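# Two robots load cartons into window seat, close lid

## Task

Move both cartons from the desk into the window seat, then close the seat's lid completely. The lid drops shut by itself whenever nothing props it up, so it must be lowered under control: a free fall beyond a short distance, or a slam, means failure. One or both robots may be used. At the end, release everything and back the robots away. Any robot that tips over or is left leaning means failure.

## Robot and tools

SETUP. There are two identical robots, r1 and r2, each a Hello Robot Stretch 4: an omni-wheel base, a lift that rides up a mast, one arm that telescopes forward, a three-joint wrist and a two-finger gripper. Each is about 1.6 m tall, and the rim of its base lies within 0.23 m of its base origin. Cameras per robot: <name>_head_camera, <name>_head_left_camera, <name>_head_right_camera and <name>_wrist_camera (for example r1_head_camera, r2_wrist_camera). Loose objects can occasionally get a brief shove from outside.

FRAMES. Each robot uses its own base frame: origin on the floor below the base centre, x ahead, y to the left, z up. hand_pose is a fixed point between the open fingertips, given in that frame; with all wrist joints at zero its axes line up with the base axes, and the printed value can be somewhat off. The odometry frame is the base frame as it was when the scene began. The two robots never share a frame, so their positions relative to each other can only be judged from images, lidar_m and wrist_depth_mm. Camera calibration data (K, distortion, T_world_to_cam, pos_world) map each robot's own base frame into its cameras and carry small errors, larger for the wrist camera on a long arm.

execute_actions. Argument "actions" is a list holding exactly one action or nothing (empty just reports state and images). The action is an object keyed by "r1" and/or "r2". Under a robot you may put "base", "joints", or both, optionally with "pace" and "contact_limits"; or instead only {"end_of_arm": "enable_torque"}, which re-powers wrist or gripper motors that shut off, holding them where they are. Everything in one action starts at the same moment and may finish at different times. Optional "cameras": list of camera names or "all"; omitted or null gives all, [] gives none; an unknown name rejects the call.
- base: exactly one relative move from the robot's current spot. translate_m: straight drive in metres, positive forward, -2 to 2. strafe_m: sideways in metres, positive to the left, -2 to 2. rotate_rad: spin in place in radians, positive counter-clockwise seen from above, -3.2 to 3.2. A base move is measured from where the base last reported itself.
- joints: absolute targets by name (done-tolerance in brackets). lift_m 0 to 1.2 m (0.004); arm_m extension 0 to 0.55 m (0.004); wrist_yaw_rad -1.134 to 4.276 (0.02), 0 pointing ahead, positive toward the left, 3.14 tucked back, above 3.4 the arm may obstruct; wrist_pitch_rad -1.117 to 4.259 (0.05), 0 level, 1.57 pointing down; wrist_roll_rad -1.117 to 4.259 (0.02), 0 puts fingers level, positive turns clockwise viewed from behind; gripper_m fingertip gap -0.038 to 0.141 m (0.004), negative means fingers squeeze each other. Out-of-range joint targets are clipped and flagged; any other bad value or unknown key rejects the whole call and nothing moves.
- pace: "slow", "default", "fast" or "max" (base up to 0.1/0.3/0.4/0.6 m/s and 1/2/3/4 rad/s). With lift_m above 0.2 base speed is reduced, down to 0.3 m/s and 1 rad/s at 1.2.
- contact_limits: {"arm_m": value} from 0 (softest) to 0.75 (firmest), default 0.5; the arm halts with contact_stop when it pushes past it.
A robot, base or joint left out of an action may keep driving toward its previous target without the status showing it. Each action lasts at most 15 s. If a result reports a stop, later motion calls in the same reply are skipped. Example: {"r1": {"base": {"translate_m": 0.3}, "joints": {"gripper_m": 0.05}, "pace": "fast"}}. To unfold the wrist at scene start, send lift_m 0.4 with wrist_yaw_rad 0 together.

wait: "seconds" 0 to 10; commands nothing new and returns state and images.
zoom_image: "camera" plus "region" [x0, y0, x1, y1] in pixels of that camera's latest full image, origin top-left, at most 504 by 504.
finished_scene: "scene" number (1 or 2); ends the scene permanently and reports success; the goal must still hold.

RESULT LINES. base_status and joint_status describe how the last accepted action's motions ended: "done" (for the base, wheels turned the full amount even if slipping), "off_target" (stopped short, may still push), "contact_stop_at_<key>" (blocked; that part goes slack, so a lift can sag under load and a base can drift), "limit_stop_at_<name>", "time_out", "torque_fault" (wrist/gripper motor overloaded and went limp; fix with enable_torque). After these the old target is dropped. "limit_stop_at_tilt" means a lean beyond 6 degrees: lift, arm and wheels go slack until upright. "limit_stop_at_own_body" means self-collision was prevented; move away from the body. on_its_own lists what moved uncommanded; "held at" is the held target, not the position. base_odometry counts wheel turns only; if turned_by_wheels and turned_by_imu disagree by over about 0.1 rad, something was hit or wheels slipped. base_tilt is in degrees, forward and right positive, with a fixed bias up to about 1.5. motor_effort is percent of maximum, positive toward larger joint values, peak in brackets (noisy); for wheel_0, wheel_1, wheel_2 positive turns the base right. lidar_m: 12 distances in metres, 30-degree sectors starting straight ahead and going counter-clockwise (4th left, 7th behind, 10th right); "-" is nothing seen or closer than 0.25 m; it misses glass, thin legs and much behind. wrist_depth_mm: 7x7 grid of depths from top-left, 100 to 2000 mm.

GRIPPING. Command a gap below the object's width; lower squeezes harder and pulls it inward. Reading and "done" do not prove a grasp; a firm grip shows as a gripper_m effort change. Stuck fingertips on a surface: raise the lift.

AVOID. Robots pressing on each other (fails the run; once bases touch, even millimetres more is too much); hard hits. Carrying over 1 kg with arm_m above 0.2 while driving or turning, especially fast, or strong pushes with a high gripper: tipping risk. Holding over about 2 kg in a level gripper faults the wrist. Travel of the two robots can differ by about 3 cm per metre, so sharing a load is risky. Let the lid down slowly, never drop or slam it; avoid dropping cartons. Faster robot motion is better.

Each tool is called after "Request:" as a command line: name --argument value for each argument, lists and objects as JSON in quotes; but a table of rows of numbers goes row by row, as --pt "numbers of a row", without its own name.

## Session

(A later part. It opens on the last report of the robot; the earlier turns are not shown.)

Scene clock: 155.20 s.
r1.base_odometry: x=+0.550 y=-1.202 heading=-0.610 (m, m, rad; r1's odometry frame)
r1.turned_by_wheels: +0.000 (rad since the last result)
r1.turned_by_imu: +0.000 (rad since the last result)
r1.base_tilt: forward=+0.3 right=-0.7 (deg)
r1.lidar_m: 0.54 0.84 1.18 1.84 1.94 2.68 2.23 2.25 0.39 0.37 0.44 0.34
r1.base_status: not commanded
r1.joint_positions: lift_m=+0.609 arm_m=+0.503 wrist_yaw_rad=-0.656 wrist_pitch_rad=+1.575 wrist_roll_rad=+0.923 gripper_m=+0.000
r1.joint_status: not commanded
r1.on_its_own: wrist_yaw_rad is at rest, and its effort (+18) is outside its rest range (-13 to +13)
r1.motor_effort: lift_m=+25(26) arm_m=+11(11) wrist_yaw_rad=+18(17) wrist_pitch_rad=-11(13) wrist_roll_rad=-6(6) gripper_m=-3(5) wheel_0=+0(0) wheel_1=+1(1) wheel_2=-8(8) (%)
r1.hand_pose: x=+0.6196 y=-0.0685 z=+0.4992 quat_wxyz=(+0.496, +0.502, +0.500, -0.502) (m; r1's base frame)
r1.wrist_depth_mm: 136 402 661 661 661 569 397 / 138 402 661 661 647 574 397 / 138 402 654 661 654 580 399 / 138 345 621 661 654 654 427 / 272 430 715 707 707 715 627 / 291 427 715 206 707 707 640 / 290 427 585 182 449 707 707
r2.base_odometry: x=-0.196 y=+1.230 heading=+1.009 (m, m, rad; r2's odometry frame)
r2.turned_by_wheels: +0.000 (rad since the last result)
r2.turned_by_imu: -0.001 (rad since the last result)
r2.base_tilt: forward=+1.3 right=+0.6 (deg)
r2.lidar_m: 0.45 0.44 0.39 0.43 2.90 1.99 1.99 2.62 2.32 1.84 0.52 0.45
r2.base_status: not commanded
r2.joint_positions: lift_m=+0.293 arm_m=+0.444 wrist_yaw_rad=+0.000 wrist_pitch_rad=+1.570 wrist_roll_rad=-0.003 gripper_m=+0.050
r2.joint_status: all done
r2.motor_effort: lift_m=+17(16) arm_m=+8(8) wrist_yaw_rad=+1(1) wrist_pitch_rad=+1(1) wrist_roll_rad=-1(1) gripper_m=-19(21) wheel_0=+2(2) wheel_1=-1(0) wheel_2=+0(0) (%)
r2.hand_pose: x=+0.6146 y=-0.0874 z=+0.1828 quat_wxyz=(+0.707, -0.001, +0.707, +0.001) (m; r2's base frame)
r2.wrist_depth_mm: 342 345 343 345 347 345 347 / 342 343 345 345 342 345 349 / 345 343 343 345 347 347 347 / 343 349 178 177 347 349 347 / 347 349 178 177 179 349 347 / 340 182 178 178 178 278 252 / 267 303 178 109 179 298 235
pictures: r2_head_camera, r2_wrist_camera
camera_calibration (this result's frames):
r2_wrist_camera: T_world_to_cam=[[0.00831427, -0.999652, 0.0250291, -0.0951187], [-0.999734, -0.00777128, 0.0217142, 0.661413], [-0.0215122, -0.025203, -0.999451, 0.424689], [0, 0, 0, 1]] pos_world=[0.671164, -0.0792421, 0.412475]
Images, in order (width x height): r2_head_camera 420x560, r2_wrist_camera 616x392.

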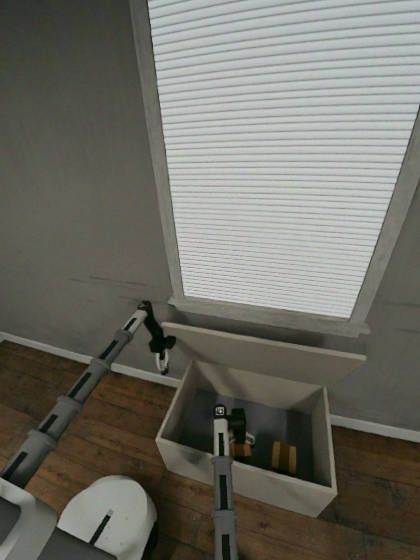

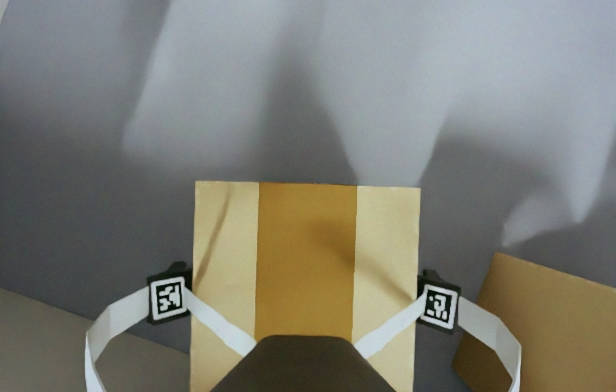

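Request:
execute_actions --actions '[{"r2": {"joints": {"gripper_m": 0.134, "lift_m": 0.289}, "pace": "fast"}}]' --cameras '["r2_wrist_camera"]'

Scene clock: 157.40 s.
r1.base_odometry: x=+0.550 y=-1.202 heading=-0.610 (m, m, rad; r1's odometry frame)
r1.turned_by_wheels: +0.000 (rad since the last result)
r1.turned_by_imu: +0.000 (rad since the last result)
r1.base_tilt: forward=+0.3 right=-0.7 (deg)
r1.lidar_m: 0.54 0.84 1.16 1.85 1.91 2.68 2.22 2.26 0.39 0.37 0.46 0.34
r1.base_status: not commanded
r1.joint_positions: lift_m=+0.609 arm_m=+0.503 wrist_yaw_rad=-0.656 wrist_pitch_rad=+1.575 wrist_roll_rad=+0.923 gripper_m=+0.000
r1.joint_status: not commanded
r1.on_its_own: wrist_yaw_rad is at rest, and its effort (+18) is outside its rest range (-13 to +13)
r1.motor_effort: lift_m=+26(26) arm_m=+11(11) wrist_yaw_rad=+18(18) wrist_pitch_rad=-13(13) wrist_roll_rad=-7(7) gripper_m=-5(6) wheel_0=+0(0) wheel_1=+1(1) wheel_2=-8(8) (%)
r1.hand_pose: x=+0.6196 y=-0.0685 z=+0.4992 quat_wxyz=(+0.496, +0.502, +0.500, -0.502) (m; r1's base frame)
r1.wrist_depth_mm: 136 404 661 661 661 564 397 / 138 402 661 661 654 574 397 / 138 402 654 654 654 580 399 / 138 345 621 654 661 647 424 / 273 433 715 715 707 715 627 / 291 427 707 206 715 707 647 / 289 424 585 181 445 707 699
r2.base_odometry: x=-0.196 y=+1.230 heading=+1.009 (m, m, rad; r2's odometry frame)
r2.turned_by_wheels: +0.000 (rad since the last result)
r2.turned_by_imu: -0.001 (rad since the last result)
r2.base_tilt: forward=+1.1 right=+0.6 (deg)
r2.lidar_m: 0.46 0.42 0.39 0.43 2.90 1.99 1.98 2.65 2.30 1.82 0.53 0.45
r2.base_status: not commanded
r2.joint_positions: lift_m=+0.289 arm_m=+0.444 wrist_yaw_rad=+0.000 wrist_pitch_rad=+1.570 wrist_roll_rad=-0.003 gripper_m=+0.134
r2.joint_status: all done
r2.motor_effort: lift_m=+15(16) arm_m=+8(8) wrist_yaw_rad=+1(4) wrist_pitch_rad=+0(12) wrist_roll_rad=-1(1) gripper_m=+0(19) wheel_0=+2(2) wheel_1=-1(0) wheel_2=-1(1) (%)
r2.hand_pose: x=+0.6146 y=-0.0874 z=+0.1790 quat_wxyz=(+0.707, -0.001, +0.707, +0.001) (m; r2's base frame)
r2.wrist_depth_mm: 342 340 345 345 345 347 345 / 342 340 343 345 343 347 345 / 343 343 343 345 343 347 349 / 343 343 183 183 343 347 349 / 343 345 184 184 185 345 347 / 342 343 184 184 185 287 252 / 268 303 184 109 185 287 235
pictures: r2_wrist_camera
camera_calibration (this result's frames):
r2_wrist_camera: T_world_to_cam=[[0.00795318, -0.999655, 0.0250283, -0.0948013], [-0.999734, -0.00740746, 0.0218219, 0.66145], [-0.0216289, -0.0251952, -0.999449, 0.420962], [0, 0, 0, 1]] pos_world=[0.671133, -0.0792628, 0.408669]
Images, in order (width x height): r2_wrist_camera 616x392.

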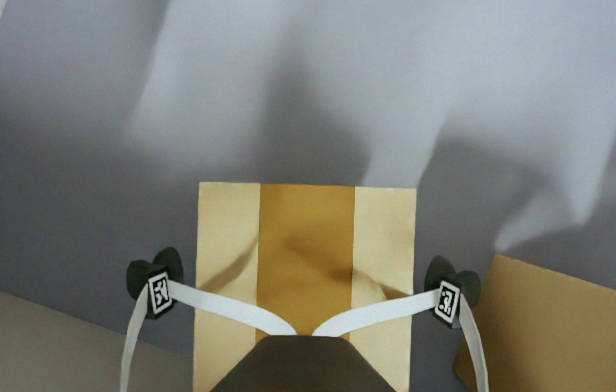

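Request:
execute_actions --actions '[{"r2": {"joints": {"lift_m": 0.545, "arm_m": 0.39}, "pace": "max"}}]' --cameras '["r2_wrist_camera", "r2_head_camera"]'

Scene clock: 164.53 s.
r1.base_odometry: x=+0.550 y=-1.202 heading=-0.610 (m, m, rad; r1's odometry frame)
r1.turned_by_wheels: +0.000 (rad since the last result)
r1.turned_by_imu: +0.000 (rad since the last result)
r1.base_tilt: forward=+0.3 right=-0.7 (deg)
r1.lidar_m: 0.51 0.83 1.17 1.83 1.92 2.68 2.22 2.25 0.39 0.35 0.45 0.35
r1.base_status: not commanded
r1.joint_positions: lift_m=+0.609 arm_m=+0.503 wrist_yaw_rad=-0.656 wrist_pitch_rad=+1.575 wrist_roll_rad=+0.923 gripper_m=+0.000
r1.joint_status: not commanded
r1.on_its_own: wrist_yaw_rad is at rest, and its effort (+17) is outside its rest range (-13 to +13)
r1.motor_effort: lift_m=+26(26) arm_m=+11(11) wrist_yaw_rad=+17(18) wrist_pitch_rad=-12(13) wrist_roll_rad=-6(6) gripper_m=-4(5) wheel_0=+1(0) wheel_1=+1(2) wheel_2=-8(8) (%)
r1.hand_pose: x=+0.6196 y=-0.0685 z=+0.4992 quat_wxyz=(+0.496, +0.502, +0.500, -0.502) (m; r1's base frame)
r1.wrist_depth_mm: 136 404 661 654 654 569 394 / 138 402 661 661 668 574 399 / 138 402 654 654 654 585 402 / 138 345 621 654 661 654 424 / 272 433 715 723 707 707 621 / 291 430 707 206 707 715 647 / 289 424 585 181 445 699 707
r2.base_odometry: x=-0.196 y=+1.230 heading=+1.009 (m, m, rad; r2's odometry frame)
r2.turned_by_wheels: +0.000 (rad since the last result)
r2.turned_by_imu: -0.002 (rad since the last result)
r2.base_tilt: forward=+1.1 right=+0.7 (deg)
r2.lidar_m: 0.46 0.43 0.39 0.45 2.88 1.98 1.98 2.62 2.31 1.85 0.54 0.46
r2.base_status: not commanded
r2.joint_positions: lift_m=+0.545 arm_m=+0.391 wrist_yaw_rad=+0.000 wrist_pitch_rad=+1.570 wrist_roll_rad=-0.003 gripper_m=+0.134
r2.joint_status: all done
r2.motor_effort: lift_m=+21(23) arm_m=-8(9) wrist_yaw_rad=+1(1) wrist_pitch_rad=+1(3) wrist_roll_rad=-1(1) gripper_m=+2(0) wheel_0=+2(1) wheel_1=-1(1) wheel_2=-1(1) (%)
r2.hand_pose: x=+0.5626 y=-0.0874 z=+0.4345 quat_wxyz=(+0.707, -0.001, +0.707, +0.001) (m; r2's base frame)
r2.wrist_depth_mm: 413 569 597 603 591 559 496 / 442 603 597 603 597 597 609 / 477 603 597 603 603 603 603 / 484 603 597 442 597 609 585 / 340 415 585 603 603 445 544 / 539 285 314 442 473 442 517 / 569 668 293 109 384 473 477
pictures: r2_head_camera, r2_wrist_camera
camera_calibration (this result's frames):
r2_wrist_camera: T_world_to_cam=[[0.00814856, -0.999653, 0.0250298, -0.100893], [-0.999737, -0.00760739, 0.0216406, 0.603943], [-0.0214427, -0.0251995, -0.999452, 0.675089], [0, 0, 0, 1]] pos_world=[0.619082, -0.0792514, 0.664175]
Images, in order (width x height): r2_head_camera 420x560, r2_wrist_camera 616x392.

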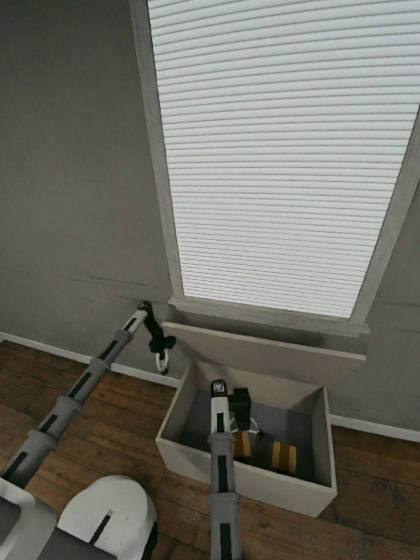

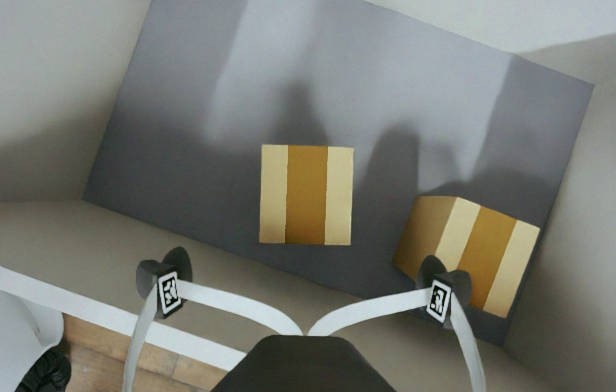

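Request:
execute_actions --actions '[{"r2": {"base": {"translate_m": -0.5}, "joints": {"arm_m": 0.1}, "pace": "max"}, "r1": {"joints": {"lift_m": 0.305, "arm_m": 0.235}}}]' --cameras '["r1_wrist_camera", "r1_head_camera", "r2_head_camera"]'

Scene clock: 167.57 s.
r1.base_odometry: x=+0.551 y=-1.202 heading=-0.610 (m, m, rad; r1's odometry frame)
r1.turned_by_wheels: +0.000 (rad since the last result)
r1.turned_by_imu: +0.001 (rad since the last result)
r1.base_tilt: forward=+0.3 right=-0.8 (deg)
r1.lidar_m: 0.45 0.83 1.16 1.83 1.92 2.67 2.24 0.74 0.71 2.89 0.43 0.35
r1.base_status: not commanded
r1.joint_positions: lift_m=+0.304 arm_m=+0.236 wrist_yaw_rad=-0.656 wrist_pitch_rad=+1.580 wrist_roll_rad=+0.922 gripper_m=+0.000
r1.joint_status: all done
r1.on_its_own: wrist_yaw_rad is at rest, and its effort (+17) is outside its rest range (-13 to +13); wrist_pitch_rad is at rest, and its effort (-26) is outside its rest range (-23 to +23)
r1.motor_effort: lift_m=+28(29) arm_m=-5(14) wrist_yaw_rad=+17(26) wrist_pitch_rad=-26(26) wrist_roll_rad=-4(8) gripper_m=-4(4) wheel_0=+1(1) wheel_1=+1(2) wheel_2=-4(8) (%)
r1.hand_pose: x=+0.3514 y=-0.0677 z=+0.1940 quat_wxyz=(+0.495, +0.501, +0.501, -0.502) (m; r1's base frame)
r1.wrist_depth_mm: 353 353 353 351 - - 413 / 351 349 351 351 - - 415 / - - - - - - 413 / - - - - - - 273 / 410 410 410 410 413 349 248 / 410 410 410 206 410 342 234 / 410 410 407 182 298 265 231
r2.base_odometry: x=-0.463 y=+0.807 heading=+1.009 (m, m, rad; r2's odometry frame)
r2.turned_by_wheels: +0.000 (rad since the last result)
r2.turned_by_imu: +0.001 (rad since the last result)
r2.base_tilt: forward=+1.1 right=+0.6 (deg)
r2.lidar_m: 0.93 0.73 0.90 2.59 2.58 1.50 1.50 1.86 2.15 2.17 1.63 0.93
r2.base_status: done
r2.joint_positions: lift_m=+0.545 arm_m=+0.101 wrist_yaw_rad=+0.000 wrist_pitch_rad=+1.570 wrist_roll_rad=-0.003 gripper_m=+0.134
r2.joint_status: all done
r2.motor_effort: lift_m=+20(21) arm_m=-8(11) wrist_yaw_rad=-1(0) wrist_pitch_rad=+0(0) wrist_roll_rad=-3(2) gripper_m=-1(0) wheel_0=+2(7) wheel_1=+0(7) wheel_2=+0(11) (%)
r2.hand_pose: x=+0.2725 y=-0.0874 z=+0.4346 quat_wxyz=(+0.707, -0.001, +0.707, +0.001) (m; r2's base frame)
r2.wrist_depth_mm: 654 661 661 661 661 661 668 / 661 668 661 661 661 668 668 / 661 668 661 668 676 676 676 / 661 668 661 668 661 668 661 / 661 668 661 668 668 668 668 / 668 661 449 473 676 668 668 / 668 452 452 109 668 668 668
pictures: r1_head_camera, r1_wrist_camera, r2_head_camera
camera_calibration (this result's frames):
r1_wrist_camera: T_world_to_cam=[[-0.999207, 0.0286925, -0.0276041, 0.368896], [0.0295239, 0.999108, -0.0301994, 0.129074], [0.026713, -0.0309905, -0.999163, 0.405999], [0, 0, 0, 1]] pos_world=[0.353948, -0.126961, 0.41974]
Images, in order (width x height): r1_head_camera 420x560, r1_wrist_camera 616x392, r2_head_camera 420x560.

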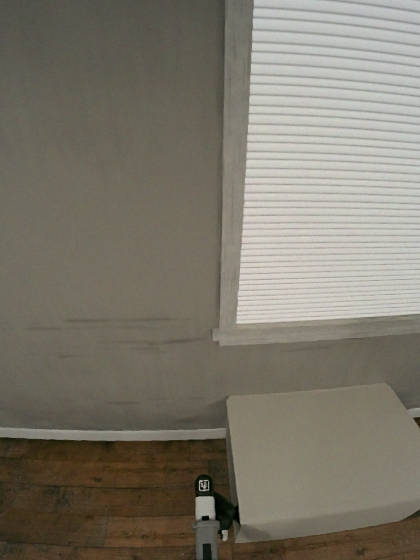

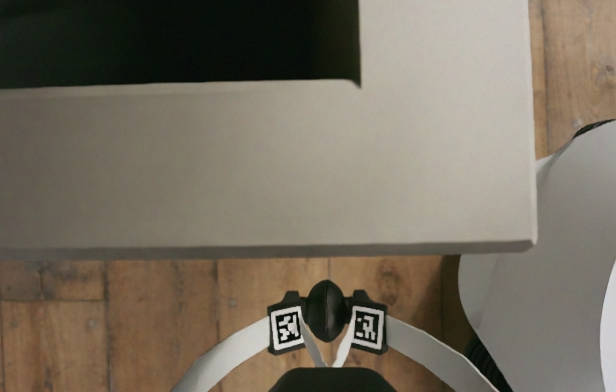

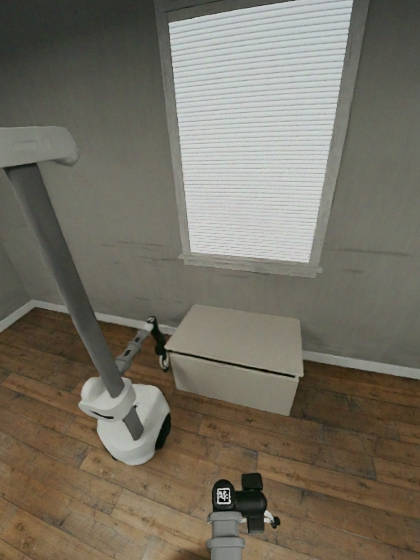

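Request:
execute_actions --actions '[{"r1": {"joints": {"arm_m": 0.181}}}]' --cameras '["r1_wrist_camera", "r1_head_camera", "r2_head_camera"]'

Scene clock: 170.00 s.
r1.base_odometry: x=+0.551 y=-1.202 heading=-0.610 (m, m, rad; r1's odometry frame)
r1.turned_by_wheels: +0.000 (rad since the last result)
r1.turned_by_imu: +0.000 (rad since the last result)
r1.base_tilt: forward=+0.3 right=-0.8 (deg)
r1.lidar_m: 0.45 0.83 1.16 1.84 1.95 2.67 2.22 0.74 0.71 2.90 0.44 0.35
r1.base_status: not commanded
r1.joint_positions: lift_m=+0.304 arm_m=+0.183 wrist_yaw_rad=-0.649 wrist_pitch_rad=+1.578 wrist_roll_rad=+0.920 gripper_m=+0.000
r1.joint_status: all done
r1.motor_effort: lift_m=+29(29) arm_m=-9(14) wrist_yaw_rad=-4(14) wrist_pitch_rad=-19(26) wrist_roll_rad=+3(4) gripper_m=-5(4) wheel_0=+0(1) wheel_1=+1(1) wheel_2=-2(4) (%)
r1.hand_pose: x=+0.2991 y=-0.0685 z=+0.1940 quat_wxyz=(+0.498, +0.499, +0.503, -0.500) (m; r1's base frame)
r1.wrist_depth_mm: - - 136 418 415 415 418 / - - 136 418 415 415 415 / - - 136 415 415 415 263 / - - 136 413 413 294 217 / 415 413 413 413 413 249 202 / 413 413 410 206 294 226 201 / 410 410 407 182 229 202 200
r2.base_odometry: x=-0.463 y=+0.807 heading=+1.009 (m, m, rad; r2's odometry frame)
r2.turned_by_wheels: +0.000 (rad since the last result)
r2.turned_by_imu: -0.001 (rad since the last result)
r2.base_tilt: forward=+1.0 right=+0.6 (deg)
r2.lidar_m: 0.93 0.74 0.93 2.59 2.60 1.52 1.49 1.87 2.16 2.17 1.63 0.92
r2.base_status: not commanded
r2.joint_positions: lift_m=+0.545 arm_m=+0.101 wrist_yaw_rad=+0.000 wrist_pitch_rad=+1.570 wrist_roll_rad=-0.003 gripper_m=+0.134
r2.joint_status: not commanded
r2.motor_effort: lift_m=+20(20) arm_m=-8(9) wrist_yaw_rad=+3(1) wrist_pitch_rad=+1(1) wrist_roll_rad=+0(2) gripper_m=-2(0) wheel_0=+1(1) wheel_1=+0(0) wheel_2=-1(1) (%)
r2.hand_pose: x=+0.2725 y=-0.0874 z=+0.4346 quat_wxyz=(+0.707, -0.001, +0.707, +0.001) (m; r2's base frame)
r2.wrist_depth_mm: 654 661 668 668 654 676 668 / 661 668 668 661 668 676 676 / 661 661 661 668 661 676 661 / 661 668 676 661 661 676 668 / 661 668 661 661 676 661 661 / 668 676 449 473 668 661 676 / 668 452 449 108 676 668 668
pictures: r1_head_camera, r1_wrist_camera, r2_head_camera
camera_calibration (this result's frames):
r1_wrist_camera: T_world_to_cam=[[-0.999395, 0.0187809, -0.0292723, 0.316401], [0.0196987, 0.999313, -0.0313859, 0.134564], [0.0286627, -0.0319436, -0.999079, 0.406701], [0, 0, 0, 1]] pos_world=[0.301902, -0.127423, 0.419812]
Images, in order (width x height): r1_head_camera 420x560, r1_wrist_camera 616x392, r2_head_camera 420x560.

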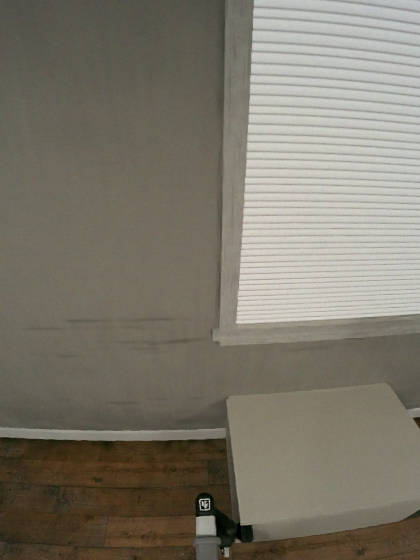

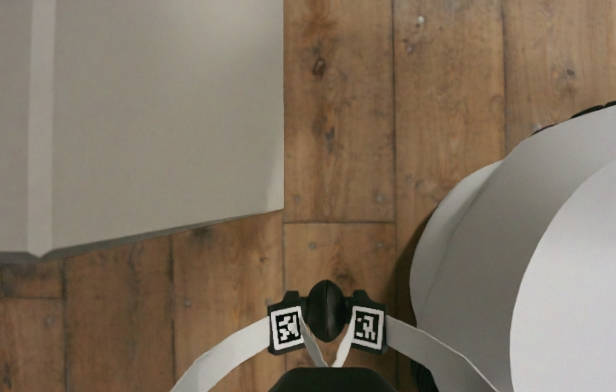

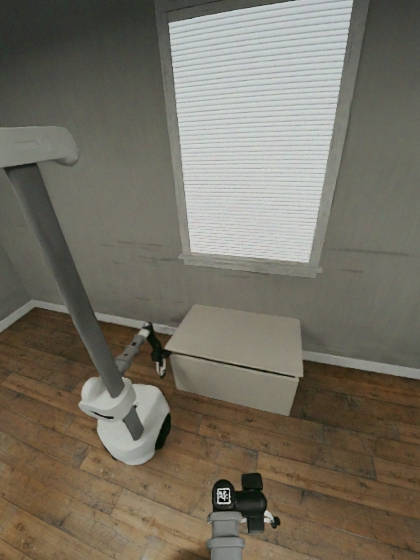

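Request:
execute_actions --actions '[{"r1": {"joints": {"arm_m": 0.178, "lift_m": 0.218}, "pace": "slow"}}]' --cameras '["r1_wrist_camera", "r1_head_camera", "r2_head_camera"]'

Scene clock: 172.73 s.
r1.base_odometry: x=+0.551 y=-1.202 heading=-0.610 (m, m, rad; r1's odometry frame)
r1.turned_by_wheels: +0.000 (rad since the last result)
r1.turned_by_imu: +0.000 (rad since the last result)
r1.base_tilt: forward=+0.2 right=-0.7 (deg)
r1.lidar_m: 0.41 0.83 1.18 1.83 1.92 2.67 2.22 0.73 0.70 2.89 0.45 0.37
r1.base_status: not commanded
r1.joint_positions: lift_m=+0.218 arm_m=+0.179 wrist_yaw_rad=-0.650 wrist_pitch_rad=+1.571 wrist_roll_rad=+0.920 gripper_m=+0.000
r1.joint_status: all done
r1.motor_effort: lift_m=+16(28) arm_m=-7(9) wrist_yaw_rad=+1(5) wrist_pitch_rad=-3(17) wrist_roll_rad=+1(4) gripper_m=-4(3) wheel_0=+0(1) wheel_1=+1(1) wheel_2=-1(2) (%)
r1.hand_pose: x=+0.2971 y=-0.0695 z=+0.1080 quat_wxyz=(+0.500, +0.500, +0.500, -0.500) (m; r1's base frame)
r1.wrist_depth_mm: - - 139 336 336 336 334 / - - 139 336 336 332 330 / - - 138 334 330 332 330 / - - 138 334 330 330 216 / - 334 332 332 329 274 189 / 332 332 332 206 329 222 171 / 332 330 329 182 256 182 162
r2.base_odometry: x=-0.463 y=+0.807 heading=+1.009 (m, m, rad; r2's odometry frame)
r2.turned_by_wheels: +0.000 (rad since the last result)
r2.turned_by_imu: -0.001 (rad since the last result)
r2.base_tilt: forward=+1.1 right=+0.7 (deg)
r2.lidar_m: 0.93 0.73 0.94 2.60 2.60 1.49 1.51 1.89 2.16 2.17 1.65 0.91
r2.base_status: not commanded
r2.joint_positions: lift_m=+0.545 arm_m=+0.101 wrist_yaw_rad=+0.000 wrist_pitch_rad=+1.570 wrist_roll_rad=-0.003 gripper_m=+0.134
r2.joint_status: not commanded
r2.motor_effort: lift_m=+20(20) arm_m=-8(8) wrist_yaw_rad=+1(1) wrist_pitch_rad=+1(0) wrist_roll_rad=-1(2) gripper_m=+0(0) wheel_0=+2(1) wheel_1=+0(0) wheel_2=+0(1) (%)
r2.hand_pose: x=+0.2725 y=-0.0874 z=+0.4346 quat_wxyz=(+0.707, -0.001, +0.707, +0.001) (m; r2's base frame)
r2.wrist_depth_mm: 647 668 661 661 661 661 661 / 654 668 661 676 668 668 668 / 654 661 668 661 676 661 676 / 661 668 668 668 668 661 676 / 661 654 668 668 683 668 676 / 668 668 452 473 676 668 668 / 661 449 452 109 661 676 683
pictures: r1_head_camera, r1_wrist_camera, r2_head_camera
camera_calibration (this result's frames):
r1_wrist_camera: T_world_to_cam=[[-0.999187, 0.0210205, -0.0343876, 0.312529], [0.0222277, 0.999136, -0.0351086, 0.13255], [0.0336199, -0.0358444, -0.998792, 0.319032], [0, 0, 0, 1]] pos_world=[0.298603, -0.127569, 0.334047]
Images, in order (width x height): r1_head_camera 420x560, r1_wrist_camera 616x392, r2_head_camera 420x560.

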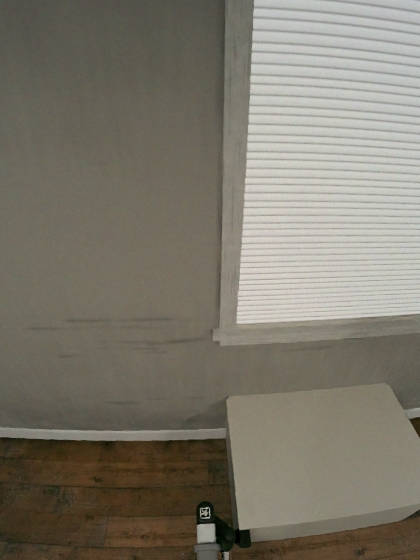

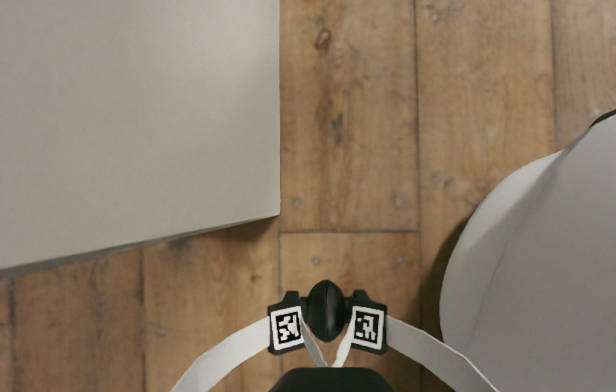

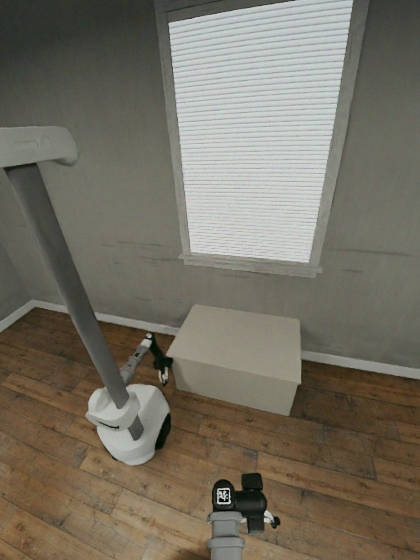

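Request:
execute_actions --actions '[{"r1": {"base": {"translate_m": -0.35}, "pace": "max"}}]' --cameras '["r1_head_camera", "r2_head_camera"]'

Scene clock: 175.23 s.
r1.base_odometry: x=+0.264 y=-1.002 heading=-0.610 (m, m, rad; r1's odometry frame)
r1.turned_by_wheels: +0.000 (rad since the last result)
r1.turned_by_imu: +0.002 (rad since the last result)
r1.base_tilt: forward=+0.3 right=-0.7 (deg)
r1.lidar_m: 0.65 1.21 1.68 1.84 1.94 2.63 1.82 1.89 0.55 0.57 0.93 0.69
r1.base_status: done
r1.joint_positions: lift_m=+0.218 arm_m=+0.179 wrist_yaw_rad=-0.650 wrist_pitch_rad=+1.571 wrist_roll_rad=+0.920 gripper_m=+0.000
r1.joint_status: not commanded
r1.motor_effort: lift_m=+17(17) arm_m=-7(7) wrist_yaw_rad=+1(1) wrist_pitch_rad=-2(3) wrist_roll_rad=+2(1) gripper_m=-5(4) wheel_0=+1(6) wheel_1=+0(7) wheel_2=-1(12) (%)
r1.hand_pose: x=+0.2971 y=-0.0695 z=+0.1079 quat_wxyz=(+0.500, +0.500, +0.500, -0.500) (m; r1's base frame)
r1.wrist_depth_mm: 342 340 340 338 334 334 334 / 340 338 336 336 332 334 332 / 338 336 336 334 334 334 332 / 336 336 334 334 332 330 215 / 336 334 332 330 330 274 189 / 334 332 330 206 329 221 171 / 332 332 329 182 257 183 162
r2.base_odometry: x=-0.463 y=+0.807 heading=+1.009 (m, m, rad; r2's odometry frame)
r2.turned_by_wheels: +0.000 (rad since the last result)
r2.turned_by_imu: -0.001 (rad since the last result)
r2.base_tilt: forward=+1.1 right=+0.6 (deg)
r2.lidar_m: 0.94 0.59 0.56 2.61 2.60 1.51 1.51 1.87 2.16 2.17 1.64 0.92
r2.base_status: not commanded
r2.joint_positions: lift_m=+0.545 arm_m=+0.101 wrist_yaw_rad=+0.000 wrist_pitch_rad=+1.570 wrist_roll_rad=-0.003 gripper_m=+0.134
r2.joint_status: not commanded
r2.motor_effort: lift_m=+20(20) arm_m=-9(9) wrist_yaw_rad=+1(0) wrist_pitch_rad=+1(0) wrist_roll_rad=-2(1) gripper_m=-1(1) wheel_0=+2(2) wheel_1=+0(0) wheel_2=-1(1) (%)
r2.hand_pose: x=+0.2725 y=-0.0874 z=+0.4346 quat_wxyz=(+0.707, -0.001, +0.707, +0.001) (m; r2's base frame)
r2.wrist_depth_mm: 661 661 668 668 654 661 668 / 661 661 661 661 661 668 661 / 661 661 654 668 668 668 668 / 654 668 661 668 661 661 676 / 661 661 661 654 668 676 661 / 668 661 452 473 661 668 676 / 668 452 449 109 668 676 668
pictures: r1_head_camera, r2_head_camera
Images, in order (width x height): r1_head_camera 420x560, r2_head_camera 420x560.

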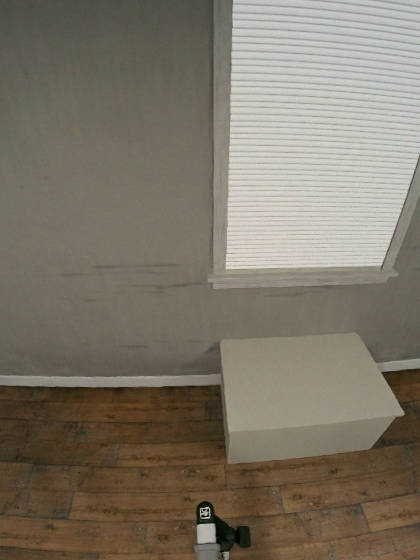

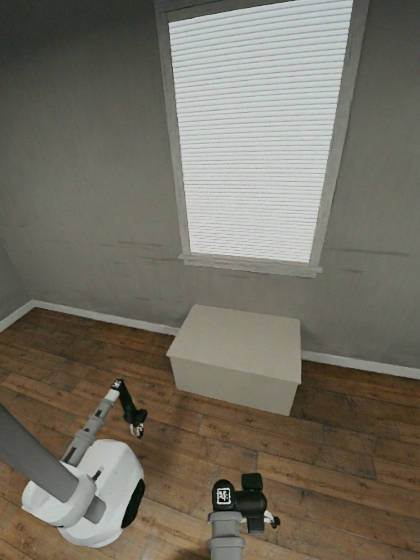

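Request:
finished_scene --scene 1

The scene is finished: the task was done.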